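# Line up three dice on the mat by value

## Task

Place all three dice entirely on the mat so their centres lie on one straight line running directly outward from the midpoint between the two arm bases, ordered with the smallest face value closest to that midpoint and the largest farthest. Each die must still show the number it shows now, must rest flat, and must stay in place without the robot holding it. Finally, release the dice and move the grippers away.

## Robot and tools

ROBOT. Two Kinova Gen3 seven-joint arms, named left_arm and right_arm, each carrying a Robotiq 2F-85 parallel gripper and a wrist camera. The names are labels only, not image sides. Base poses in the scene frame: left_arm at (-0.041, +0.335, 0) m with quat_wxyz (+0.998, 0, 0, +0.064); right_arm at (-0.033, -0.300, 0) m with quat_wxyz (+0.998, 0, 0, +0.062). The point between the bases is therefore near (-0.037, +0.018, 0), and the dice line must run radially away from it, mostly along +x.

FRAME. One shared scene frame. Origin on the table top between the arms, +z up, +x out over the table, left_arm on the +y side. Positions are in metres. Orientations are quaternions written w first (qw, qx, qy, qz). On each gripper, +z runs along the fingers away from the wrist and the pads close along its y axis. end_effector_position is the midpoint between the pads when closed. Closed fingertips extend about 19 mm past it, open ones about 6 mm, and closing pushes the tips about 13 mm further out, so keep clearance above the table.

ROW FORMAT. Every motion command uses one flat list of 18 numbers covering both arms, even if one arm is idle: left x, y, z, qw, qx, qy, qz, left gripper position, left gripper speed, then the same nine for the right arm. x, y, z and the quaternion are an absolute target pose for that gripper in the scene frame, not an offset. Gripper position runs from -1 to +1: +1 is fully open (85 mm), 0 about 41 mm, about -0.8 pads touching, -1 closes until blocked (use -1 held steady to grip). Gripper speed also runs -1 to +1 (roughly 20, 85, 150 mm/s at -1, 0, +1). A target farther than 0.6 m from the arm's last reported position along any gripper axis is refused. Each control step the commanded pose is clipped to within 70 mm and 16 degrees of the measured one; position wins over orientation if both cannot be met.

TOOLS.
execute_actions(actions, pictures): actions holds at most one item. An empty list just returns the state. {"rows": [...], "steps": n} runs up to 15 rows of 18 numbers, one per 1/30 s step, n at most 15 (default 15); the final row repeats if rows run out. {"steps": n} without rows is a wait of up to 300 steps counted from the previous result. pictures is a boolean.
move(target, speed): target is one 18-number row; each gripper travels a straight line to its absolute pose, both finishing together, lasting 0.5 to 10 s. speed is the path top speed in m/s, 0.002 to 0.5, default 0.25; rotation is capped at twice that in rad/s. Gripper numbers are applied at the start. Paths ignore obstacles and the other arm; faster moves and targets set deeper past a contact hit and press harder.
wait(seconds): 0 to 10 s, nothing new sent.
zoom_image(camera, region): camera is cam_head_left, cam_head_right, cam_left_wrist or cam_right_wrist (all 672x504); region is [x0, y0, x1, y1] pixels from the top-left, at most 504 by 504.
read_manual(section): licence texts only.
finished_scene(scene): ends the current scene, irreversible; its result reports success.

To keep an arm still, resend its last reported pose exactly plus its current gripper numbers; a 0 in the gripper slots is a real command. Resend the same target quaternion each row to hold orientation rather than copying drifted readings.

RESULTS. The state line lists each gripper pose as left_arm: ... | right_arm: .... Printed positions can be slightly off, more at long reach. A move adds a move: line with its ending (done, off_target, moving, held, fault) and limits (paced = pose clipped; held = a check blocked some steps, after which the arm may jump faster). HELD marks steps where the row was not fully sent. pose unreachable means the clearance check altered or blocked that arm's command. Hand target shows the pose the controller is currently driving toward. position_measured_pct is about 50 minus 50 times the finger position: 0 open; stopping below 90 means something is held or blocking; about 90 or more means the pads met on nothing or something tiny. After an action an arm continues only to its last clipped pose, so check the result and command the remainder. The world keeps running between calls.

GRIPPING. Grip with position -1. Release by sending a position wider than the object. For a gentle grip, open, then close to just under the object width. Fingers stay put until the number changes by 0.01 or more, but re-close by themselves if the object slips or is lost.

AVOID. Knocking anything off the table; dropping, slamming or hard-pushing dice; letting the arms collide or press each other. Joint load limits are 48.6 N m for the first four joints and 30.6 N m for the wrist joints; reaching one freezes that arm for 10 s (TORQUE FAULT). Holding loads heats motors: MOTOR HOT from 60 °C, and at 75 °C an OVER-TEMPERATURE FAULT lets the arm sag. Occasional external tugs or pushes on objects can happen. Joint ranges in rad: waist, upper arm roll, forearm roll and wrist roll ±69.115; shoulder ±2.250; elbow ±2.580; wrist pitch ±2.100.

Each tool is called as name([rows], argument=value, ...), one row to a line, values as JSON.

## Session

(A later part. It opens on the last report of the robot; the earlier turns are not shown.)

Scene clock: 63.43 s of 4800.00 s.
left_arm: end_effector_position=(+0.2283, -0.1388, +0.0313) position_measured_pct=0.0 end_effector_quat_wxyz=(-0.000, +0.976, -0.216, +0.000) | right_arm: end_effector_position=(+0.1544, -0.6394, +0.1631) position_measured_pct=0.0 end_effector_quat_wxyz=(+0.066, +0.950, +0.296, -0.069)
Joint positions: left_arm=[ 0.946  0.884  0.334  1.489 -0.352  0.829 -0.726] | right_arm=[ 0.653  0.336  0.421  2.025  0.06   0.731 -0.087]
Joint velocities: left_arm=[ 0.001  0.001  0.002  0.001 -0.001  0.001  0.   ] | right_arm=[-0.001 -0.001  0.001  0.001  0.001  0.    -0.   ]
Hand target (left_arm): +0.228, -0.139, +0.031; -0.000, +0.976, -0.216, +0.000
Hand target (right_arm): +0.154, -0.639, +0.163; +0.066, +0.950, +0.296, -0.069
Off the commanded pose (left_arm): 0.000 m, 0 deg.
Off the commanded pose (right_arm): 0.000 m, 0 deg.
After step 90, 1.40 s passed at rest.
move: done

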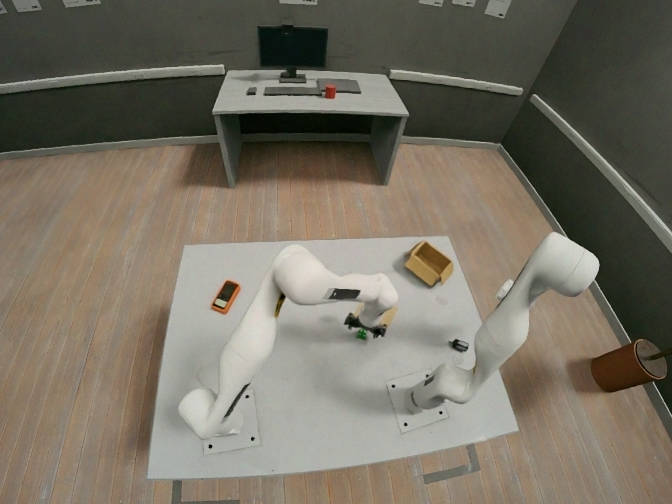

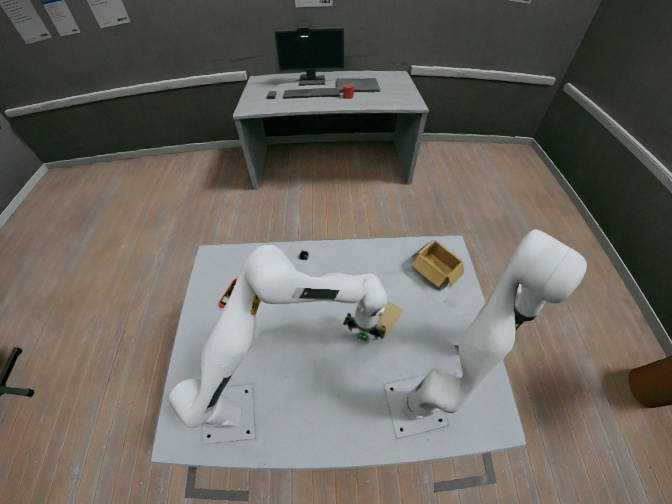

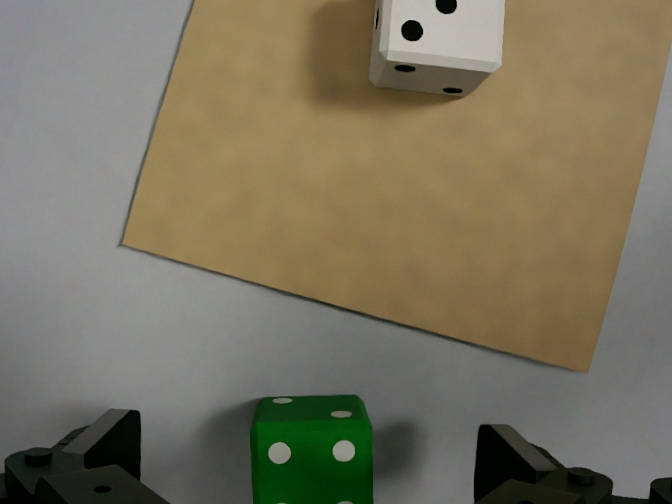

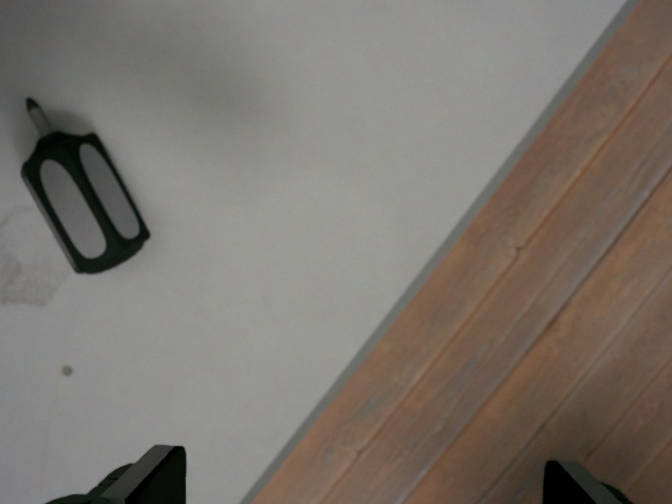

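move(target=[0.228,-0.139,0.031,0,0.976,-0.216,0,-1,0.5,0.1544,-0.6394,0.1631,0.066,0.950,0.296,-0.069,1,0])

execute_actions([
  {"rows": [[0.228,-0.139,0.1,0,0.976,-0.216,0,-1,0.5,0.1544,-0.6394,0.1631,0.066,0.950,0.296,-0.069,1,0]]},
], pictures=false)

move(target=[0.35,-0.229,0.09,0,0.966,-0.259,0,-1,0.5,0.1544,-0.6394,0.1631,0.066,0.950,0.296,-0.069,1,0], speed=0.15)

move(target=[0.35,-0.229,0.036,0,0.966,-0.259,0,-1,0.5,0.1544,-0.6394,0.1631,0.066,0.950,0.296,-0.069,1,0], speed=0.05)

move(target=[0.35,-0.229,0.036,0,0.966,-0.259,0,1,0.5,0.1544,-0.6394,0.1631,0.066,0.950,0.296,-0.069,1,0])

move(target=[0.35,-0.229,0.2,0,0.966,-0.259,0,1,0.5,0.1544,-0.6394,0.1631,0.066,0.950,0.296,-0.069,1,0])

Scene clock: 71.33 s of 4800.00 s.
left_arm: end_effector_position=(+0.2282, -0.1393, +0.0317) position_measured_pct=64.7 end_effector_quat_wxyz=(+0.000, +0.976, -0.216, +0.000) | right_arm: end_effector_position=(+0.1544, -0.6394, +0.1631) position_measured_pct=0.0 end_effector_quat_wxyz=(+0.066, +0.950, +0.296, -0.069)
Joint positions: left_arm=[ 0.946  0.883  0.335  1.489 -0.352  0.829 -0.727] | right_arm=[ 0.653  0.336  0.421  2.025  0.06   0.731 -0.087]
Joint velocities: left_arm=[ 0.001  0.001  0.001  0.     0.    -0.001  0.   ] | right_arm=[-0.001  0.001 -0.     0.001 -0.001 -0.    -0.   ]
Hand target (left_arm): +0.228, -0.139, +0.031; -0.000, +0.976, -0.216, +0.000
Hand target (right_arm): +0.154, -0.639, +0.163; +0.066, +0.950, +0.296, -0.069
Off the commanded pose (left_arm): 0.001 m, 0 deg.
Off the commanded pose (right_arm): 0.000 m, 0 deg.
After step 90, 4.07 s passed at rest.
move: done

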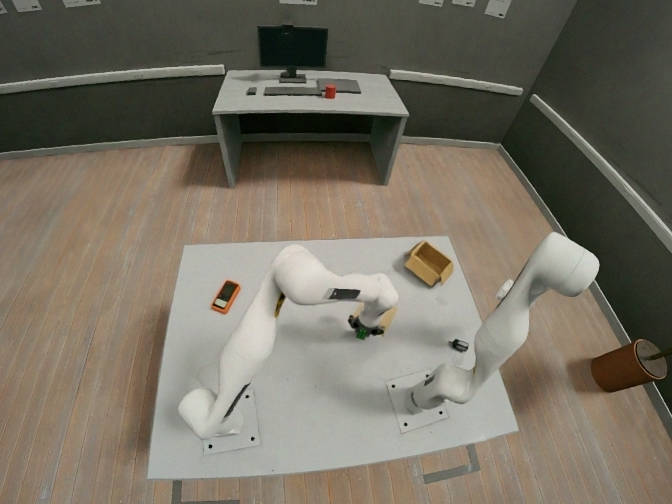

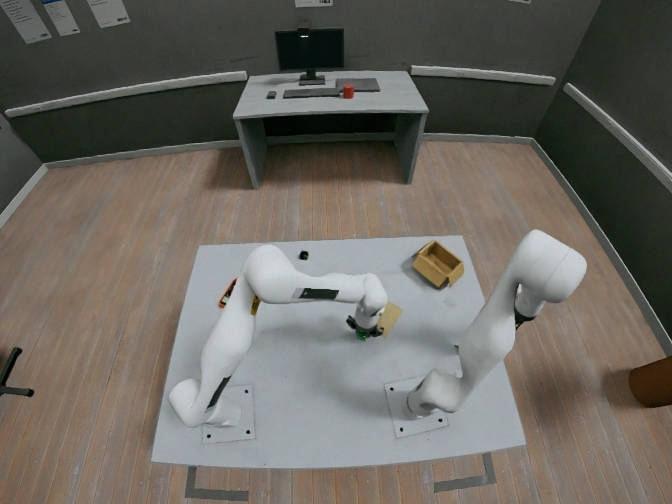

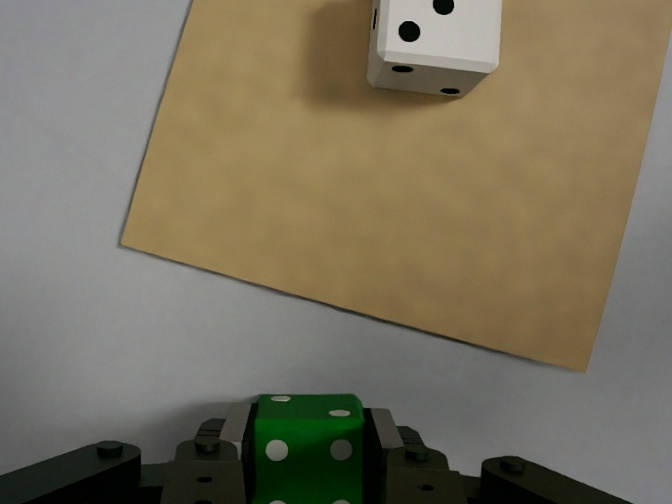

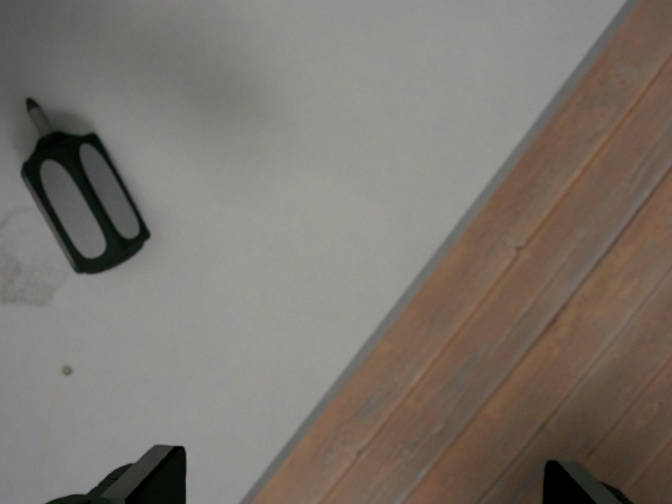

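Scene clock: 71.83 s of 4800.00 s.
left_arm: end_effector_position=(+0.2277, -0.1391, +0.0995) position_measured_pct=64.7 end_effector_quat_wxyz=(-0.000, +0.976, -0.216, -0.000) | right_arm: end_effector_position=(+0.1544, -0.6394, +0.1631) position_measured_pct=0.0 end_effector_quat_wxyz=(+0.066, +0.950, +0.296, -0.069)
Joint positions: left_arm=[ 0.928  0.782  0.371  1.442 -0.312  0.978 -0.759] | right_arm=[ 0.653  0.336  0.421  2.025  0.06   0.731 -0.087]
Joint velocities: left_arm=[-0.001 -0.008 -0.003 -0.001 -0.001 -0.001  0.   ] | right_arm=[-0.    -0.001 -0.001 -0.    -0.    -0.     0.   ]
Hand target (left_arm): +0.228, -0.139, +0.100; +0.000, +0.976, -0.216, -0.000
Hand target (right_arm): +0.154, -0.639, +0.163; +0.066, +0.950, +0.296, -0.069
Off the commanded pose (left_arm): 0.001 m, 0 deg.
Off the commanded pose (right_arm): 0.000 m, 0 deg.
Steps of this call (steps 1 to 15: all 15 steps of this action). Readings (end_effector_position | what the end effector reports):
1: left_arm (+0.2283, -0.1393, +0.0322) | right_arm (+0.1544, -0.6394, +0.1631) | left_arm position_measured_pct=64.7 | right_arm position_measured_pct=0.0
2: left_arm (+0.2285, -0.1391, +0.0351) | right_arm (+0.1544, -0.6394, +0.1631) | left_arm position_measured_pct=64.7 | right_arm position_measured_pct=0.0
4: left_arm (+0.2294, -0.1392, +0.0517) | right_arm (+0.1544, -0.6394, +0.1631) | left_arm position_measured_pct=64.7 | right_arm position_measured_pct=0.0
8: left_arm (+0.2276, -0.1399, +0.0944) | right_arm (+0.1544, -0.6394, +0.1631) | left_arm position_measured_pct=64.7 | right_arm position_measured_pct=0.0
15: the state above

Scene clock: 73.53 s of 4800.00 s.
left_arm: end_effector_position=(+0.3505, -0.2292, +0.0912) position_measured_pct=64.7 end_effector_quat_wxyz=(+0.001, +0.966, -0.260, +0.000) | right_arm: end_effector_position=(+0.1544, -0.6394, +0.1631) position_measured_pct=0.0 end_effector_quat_wxyz=(+0.066, +0.950, +0.296, -0.069)
Joint positions: left_arm=[ 0.948  1.14   0.386  0.674 -0.356  1.369 -1.034] | right_arm=[ 0.653  0.336  0.421  2.025  0.06   0.731 -0.087]
Joint velocities: left_arm=[ 0.006  0.017  0.001 -0.012  0.001  0.003 -0.001] | right_arm=[ 0.001  0.    -0.     0.001 -0.     0.     0.   ]
Hand target (left_arm): +0.350, -0.229, +0.090; +0.001, +0.966, -0.260, -0.000
Hand target (right_arm): +0.154, -0.639, +0.163; +0.066, +0.950, +0.296, -0.069
Off the commanded pose (left_arm): 0.001 m, 0 deg.
Off the commanded pose (right_arm): 0.000 m, 0 deg.
move: done

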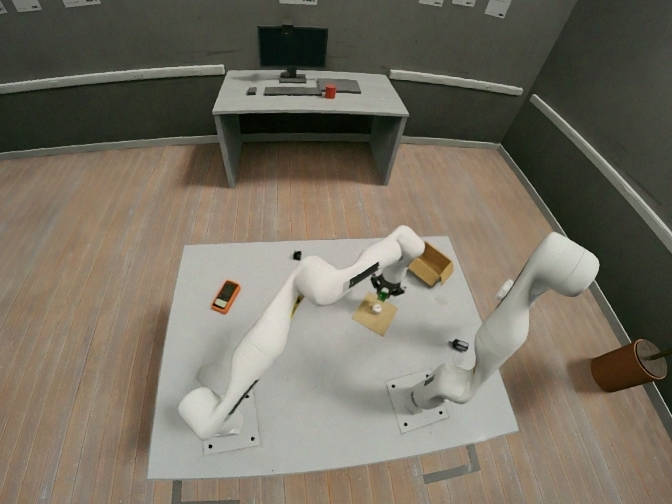

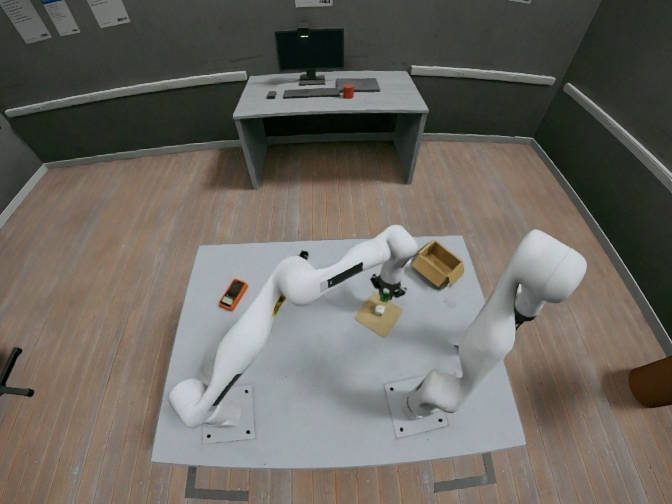

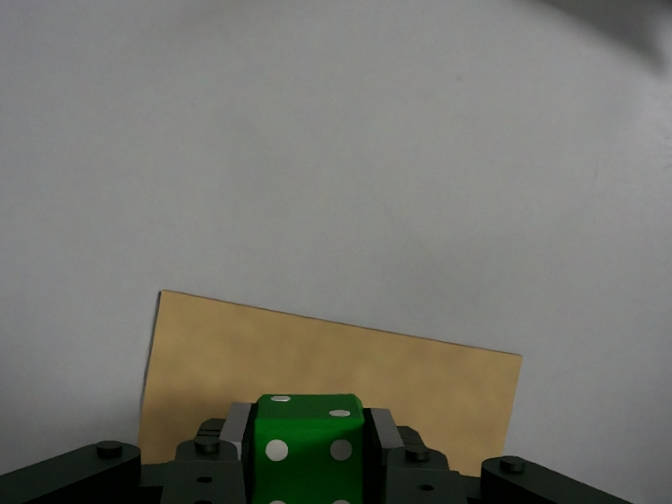

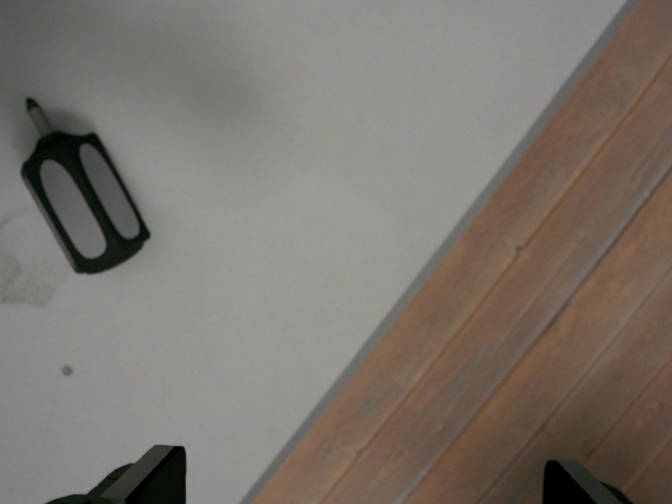

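Scene clock: 74.87 s of 4800.00 s.
left_arm: end_effector_position=(+0.3501, -0.2291, +0.0364) position_measured_pct=64.7 end_effector_quat_wxyz=(+0.000, +0.966, -0.259, +0.000) | right_arm: end_effector_position=(+0.1544, -0.6394, +0.1631) position_measured_pct=0.0 end_effector_quat_wxyz=(+0.066, +0.950, +0.296, -0.069)
Joint positions: left_arm=[ 0.944  1.195  0.374  0.731 -0.366  1.26  -1.018] | right_arm=[ 0.653  0.336  0.421  2.025  0.06   0.731 -0.087]
Joint velocities: left_arm=[-0.     0.001  0.001  0.     0.001  0.     0.   ] | right_arm=[ 0.    -0.002  0.     0.001  0.001 -0.     0.002]
Hand target (left_arm): +0.350, -0.229, +0.036; -0.000, +0.966, -0.259, +0.000
Hand target (right_arm): +0.154, -0.639, +0.163; +0.066, +0.950, +0.296, -0.069
Off the commanded pose (left_arm): 0.000 m, 0 deg.
Off the commanded pose (right_arm): 0.000 m, 0 deg.
move: done

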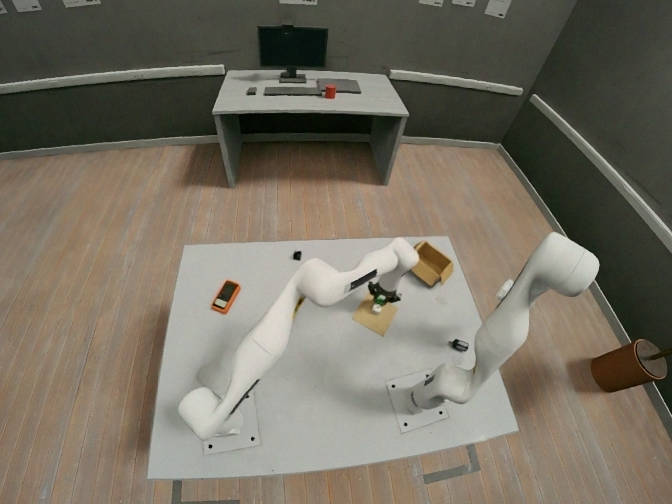

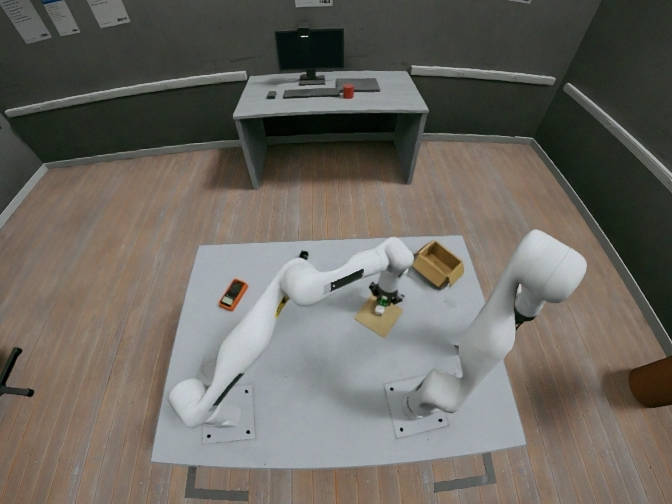

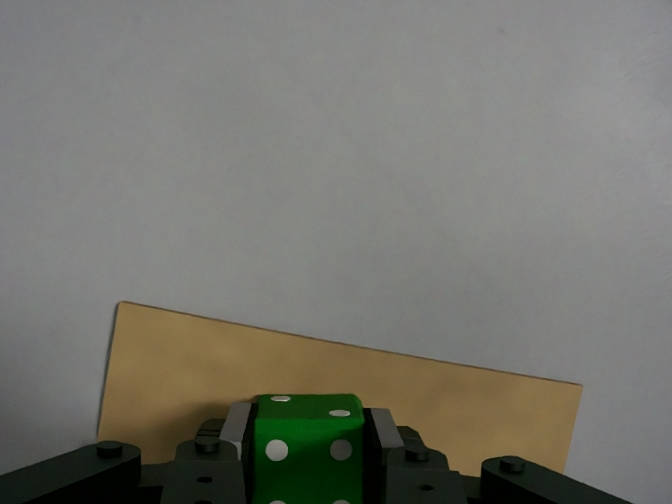

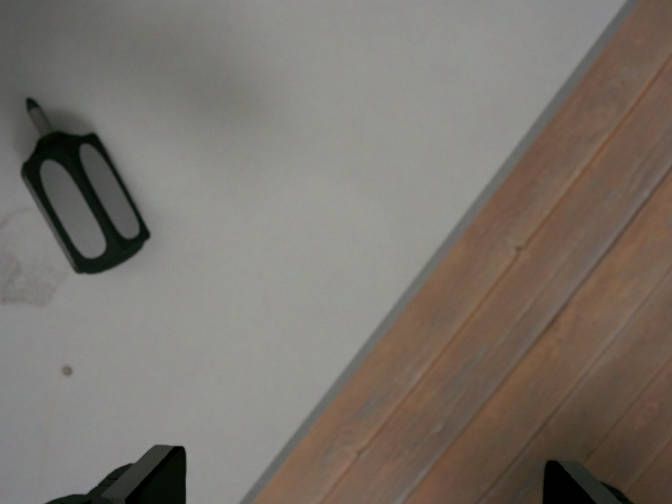

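Scene clock: 75.77 s of 4800.00 s.
left_arm: end_effector_position=(+0.3500, -0.2290, +0.0360) position_measured_pct=0.0 end_effector_quat_wxyz=(+0.000, +0.966, -0.259, +0.000) | right_arm: end_effector_position=(+0.1544, -0.6394, +0.1631) position_measured_pct=0.0 end_effector_quat_wxyz=(+0.066, +0.950, +0.296, -0.069)
Joint positions: left_arm=[ 0.944  1.196  0.374  0.731 -0.366  1.26  -1.019] | right_arm=[ 0.653  0.336  0.421  2.025  0.06   0.731 -0.087]
Joint velocities: left_arm=[-0.    -0.001  0.002  0.    -0.001  0.001 -0.   ] | right_arm=[-0.     0.002 -0.    -0.001  0.    -0.     0.   ]
Hand target (left_arm): +0.350, -0.229, +0.036; +0.000, +0.966, -0.259, -0.000
Hand target (right_arm): +0.154, -0.639, +0.163; +0.066, +0.950, +0.296, -0.069
Off the commanded pose (left_arm): 0.000 m, 0 deg.
Off the commanded pose (right_arm): 0.000 m, 0 deg.
move: done

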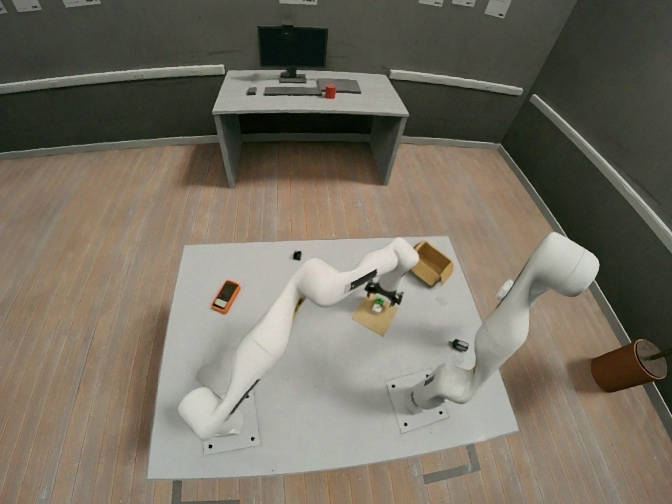

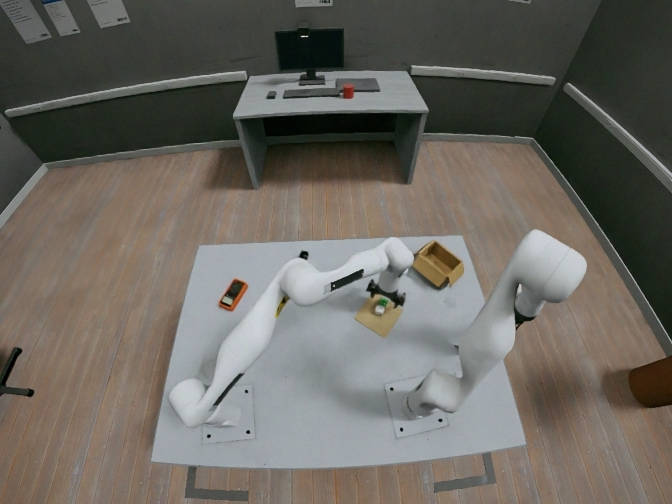

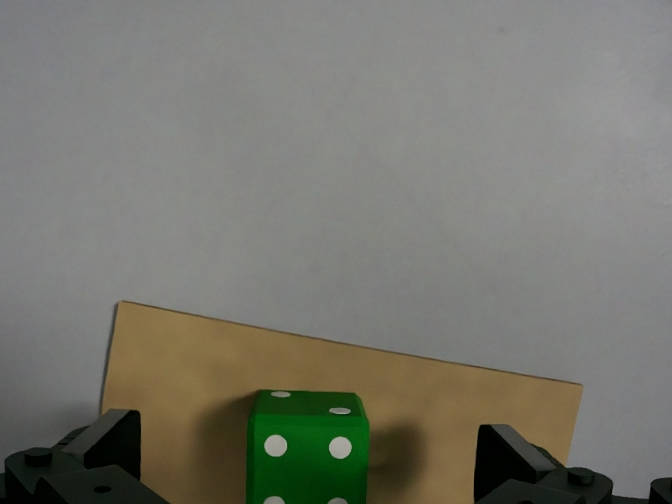

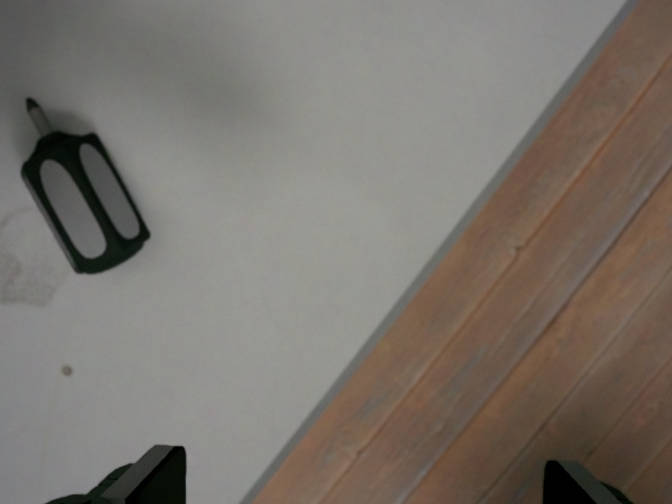

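Scene clock: 76.83 s of 4800.00 s.
left_arm: end_effector_position=(+0.3503, -0.2289, +0.2008) position_measured_pct=0.0 end_effector_quat_wxyz=(+0.000, +0.966, -0.259, +0.000) | right_arm: end_effector_position=(+0.1544, -0.6394, +0.1631) position_measured_pct=0.0 end_effector_quat_wxyz=(+0.066, +0.950, +0.296, -0.069)
Joint positions: left_arm=[ 0.989  1.104  0.397  0.387 -0.355  1.676 -1.087] | right_arm=[ 0.653  0.336  0.421  2.025  0.06   0.731 -0.087]
Joint velocities: left_arm=[ 0.007  0.012 -0.    -0.021 -0.001  0.009 -0.002] | right_arm=[-0.    -0.001 -0.    -0.    -0.001 -0.    -0.   ]
Hand target (left_arm): +0.350, -0.229, +0.200; +0.000, +0.966, -0.260, +0.000
Hand target (right_arm): +0.154, -0.639, +0.163; +0.066, +0.950, +0.296, -0.069
Off the commanded pose (left_arm): 0.001 m, 0 deg.
Off the commanded pose (right_arm): 0.000 m, 0 deg.
move: done

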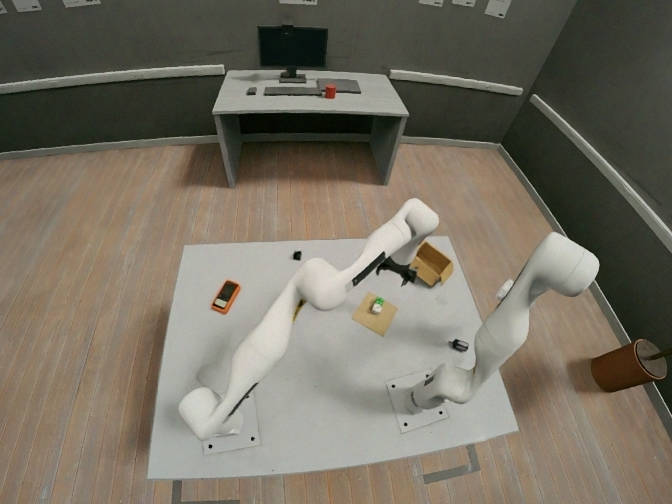

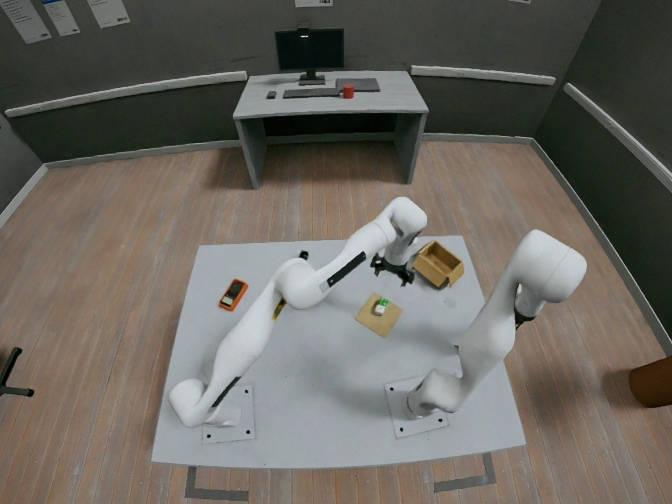

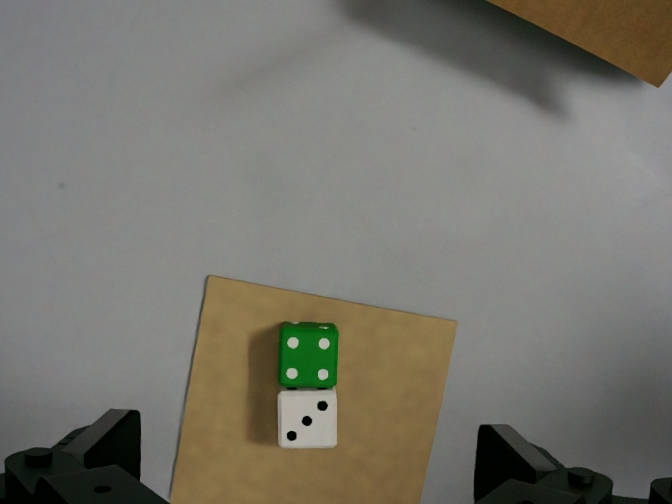

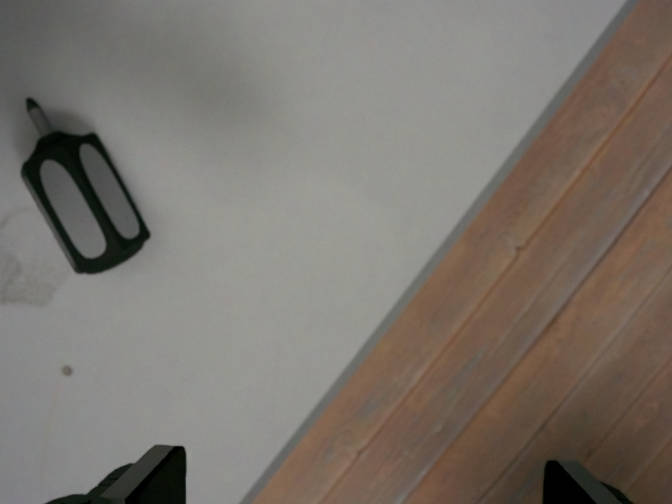

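move(target=[0.585,0.09,0.15,0,0.985,-0.174,0,1,0.5,0.1544,-0.6394,0.1631,0.066,0.950,0.296,-0.069,1,0])

Scene clock: 81.97 s of 4800.00 s.
left_arm: end_effector_position=(+0.5838, +0.0897, +0.1504) position_measured_pct=0.0 end_effector_quat_wxyz=(+0.001, +0.985, -0.174, +0.000) | right_arm: end_effector_position=(+0.1544, -0.6394, +0.1631) position_measured_pct=0.0 end_effector_quat_wxyz=(+0.066, +0.950, +0.296, -0.069)
Joint positions: left_arm=[ 0.354  1.043  0.377  0.691 -0.324  1.445 -1.455] | right_arm=[ 0.653  0.336  0.421  2.025  0.06   0.731 -0.087]
Joint velocities: left_arm=[-0.002  0.007 -0.001 -0.003 -0.     0.    -0.   ] | right_arm=[-0.     0.001 -0.    -0.001  0.     0.    -0.001]
Hand target (left_arm): +0.584, +0.090, +0.150; +0.001, +0.985, -0.174, -0.000
Hand target (right_arm): +0.154, -0.639, +0.163; +0.066, +0.950, +0.296, -0.069
Off the commanded pose (left_arm): 0.001 m, 0 deg.
Off the commanded pose (right_arm): 0.000 m, 0 deg.
After step 90, 0.17 s passed at rest.
move: done

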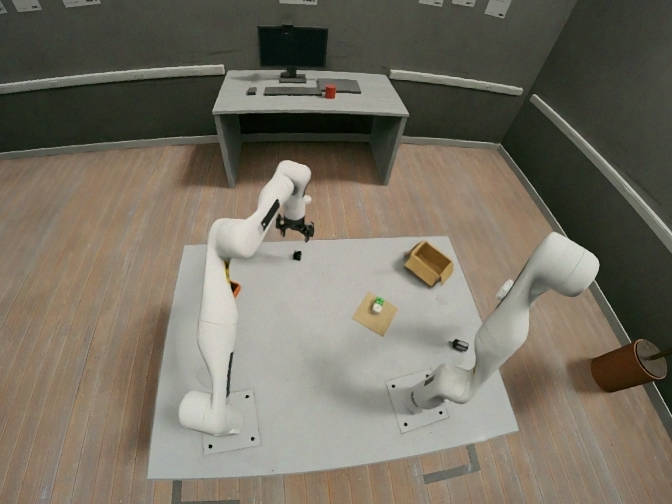

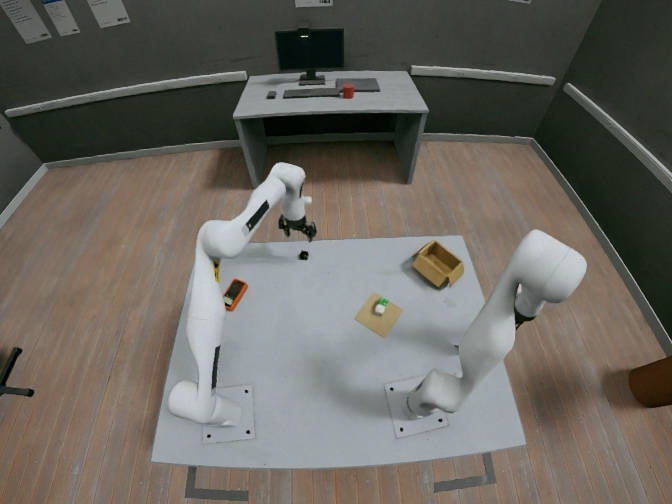

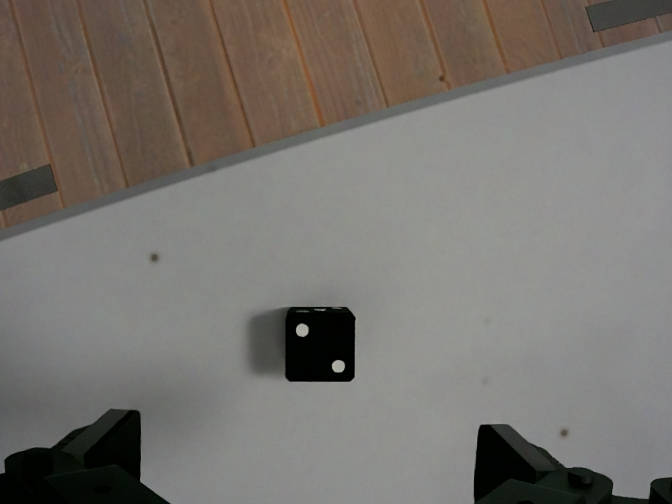

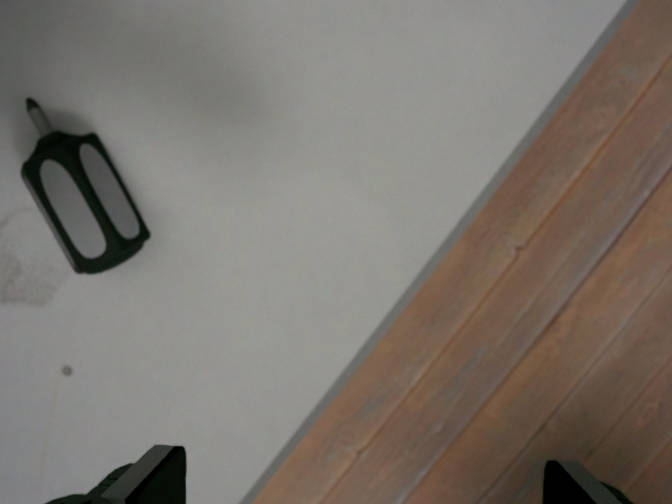

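move(target=[0.594,0.082,0.032,0,0.985,-0.174,0,1,0.5,0.1544,-0.6394,0.1631,0.066,0.950,0.296,-0.069,1,0], speed=0.1)

Scene clock: 87.77 s of 4800.00 s.
left_arm: end_effector_position=(+0.5941, +0.0821, +0.0322) position_measured_pct=0.0 end_effector_quat_wxyz=(-0.000, +0.985, -0.174, +0.000) | right_arm: end_effector_position=(+0.1544, -0.6394, +0.1631) position_measured_pct=0.0 end_effector_quat_wxyz=(+0.066, +0.950, +0.296, -0.069)
Joint positions: left_arm=[ 0.361  1.19   0.353  0.753 -0.347  1.241 -1.433] | right_arm=[ 0.653  0.336  0.421  2.025  0.06   0.731 -0.087]
Joint velocities: left_arm=[-0.     0.002  0.001 -0.002 -0.     0.     0.   ] | right_arm=[-0.     0.002 -0.     0.     0.002 -0.001  0.001]
Hand target (left_arm): +0.594, +0.082, +0.032; -0.000, +0.985, -0.174, -0.000
Hand target (right_arm): +0.154, -0.639, +0.163; +0.066, +0.950, +0.296, -0.069
Off the commanded pose (left_arm): 0.000 m, 0 deg.
Off the commanded pose (right_arm): 0.000 m, 0 deg.
After step 90, 1.33 s passed at rest.
move: done

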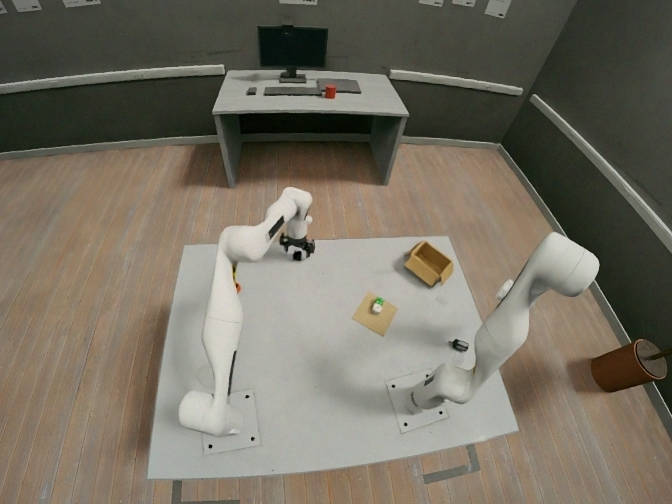

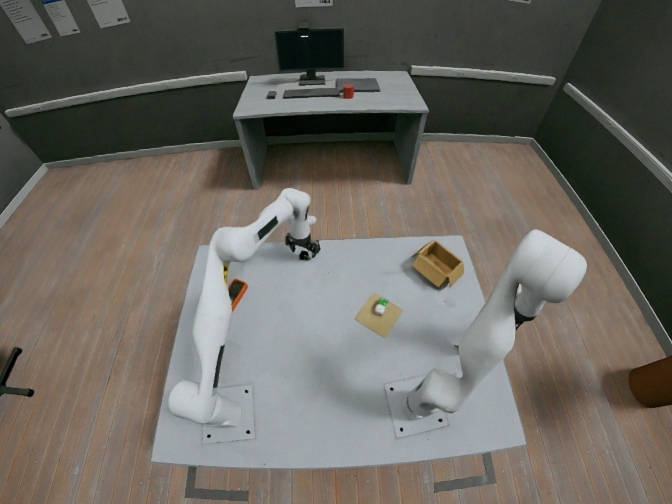

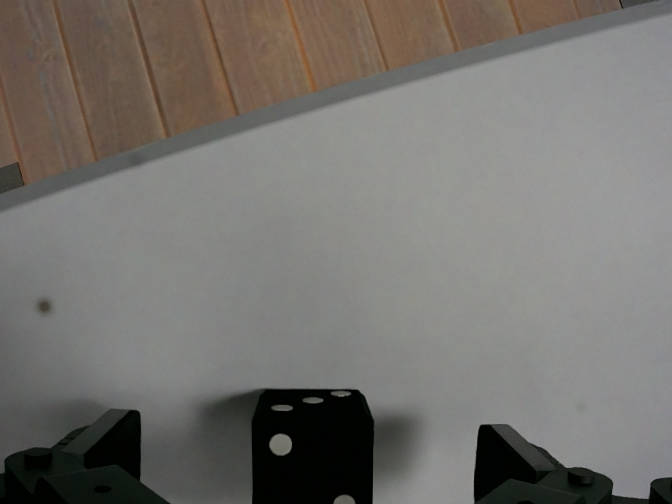

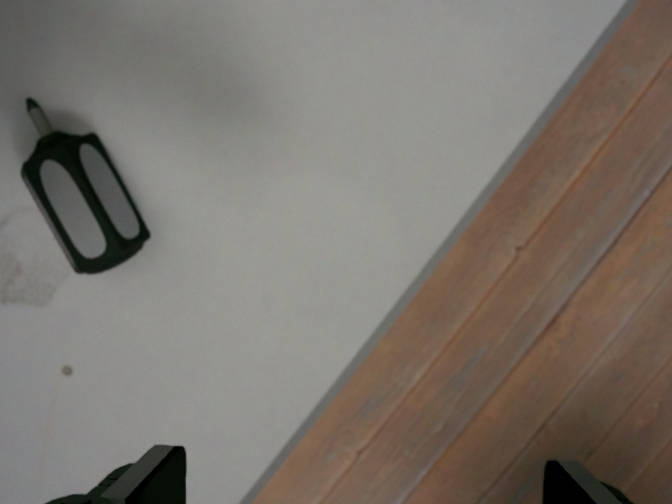

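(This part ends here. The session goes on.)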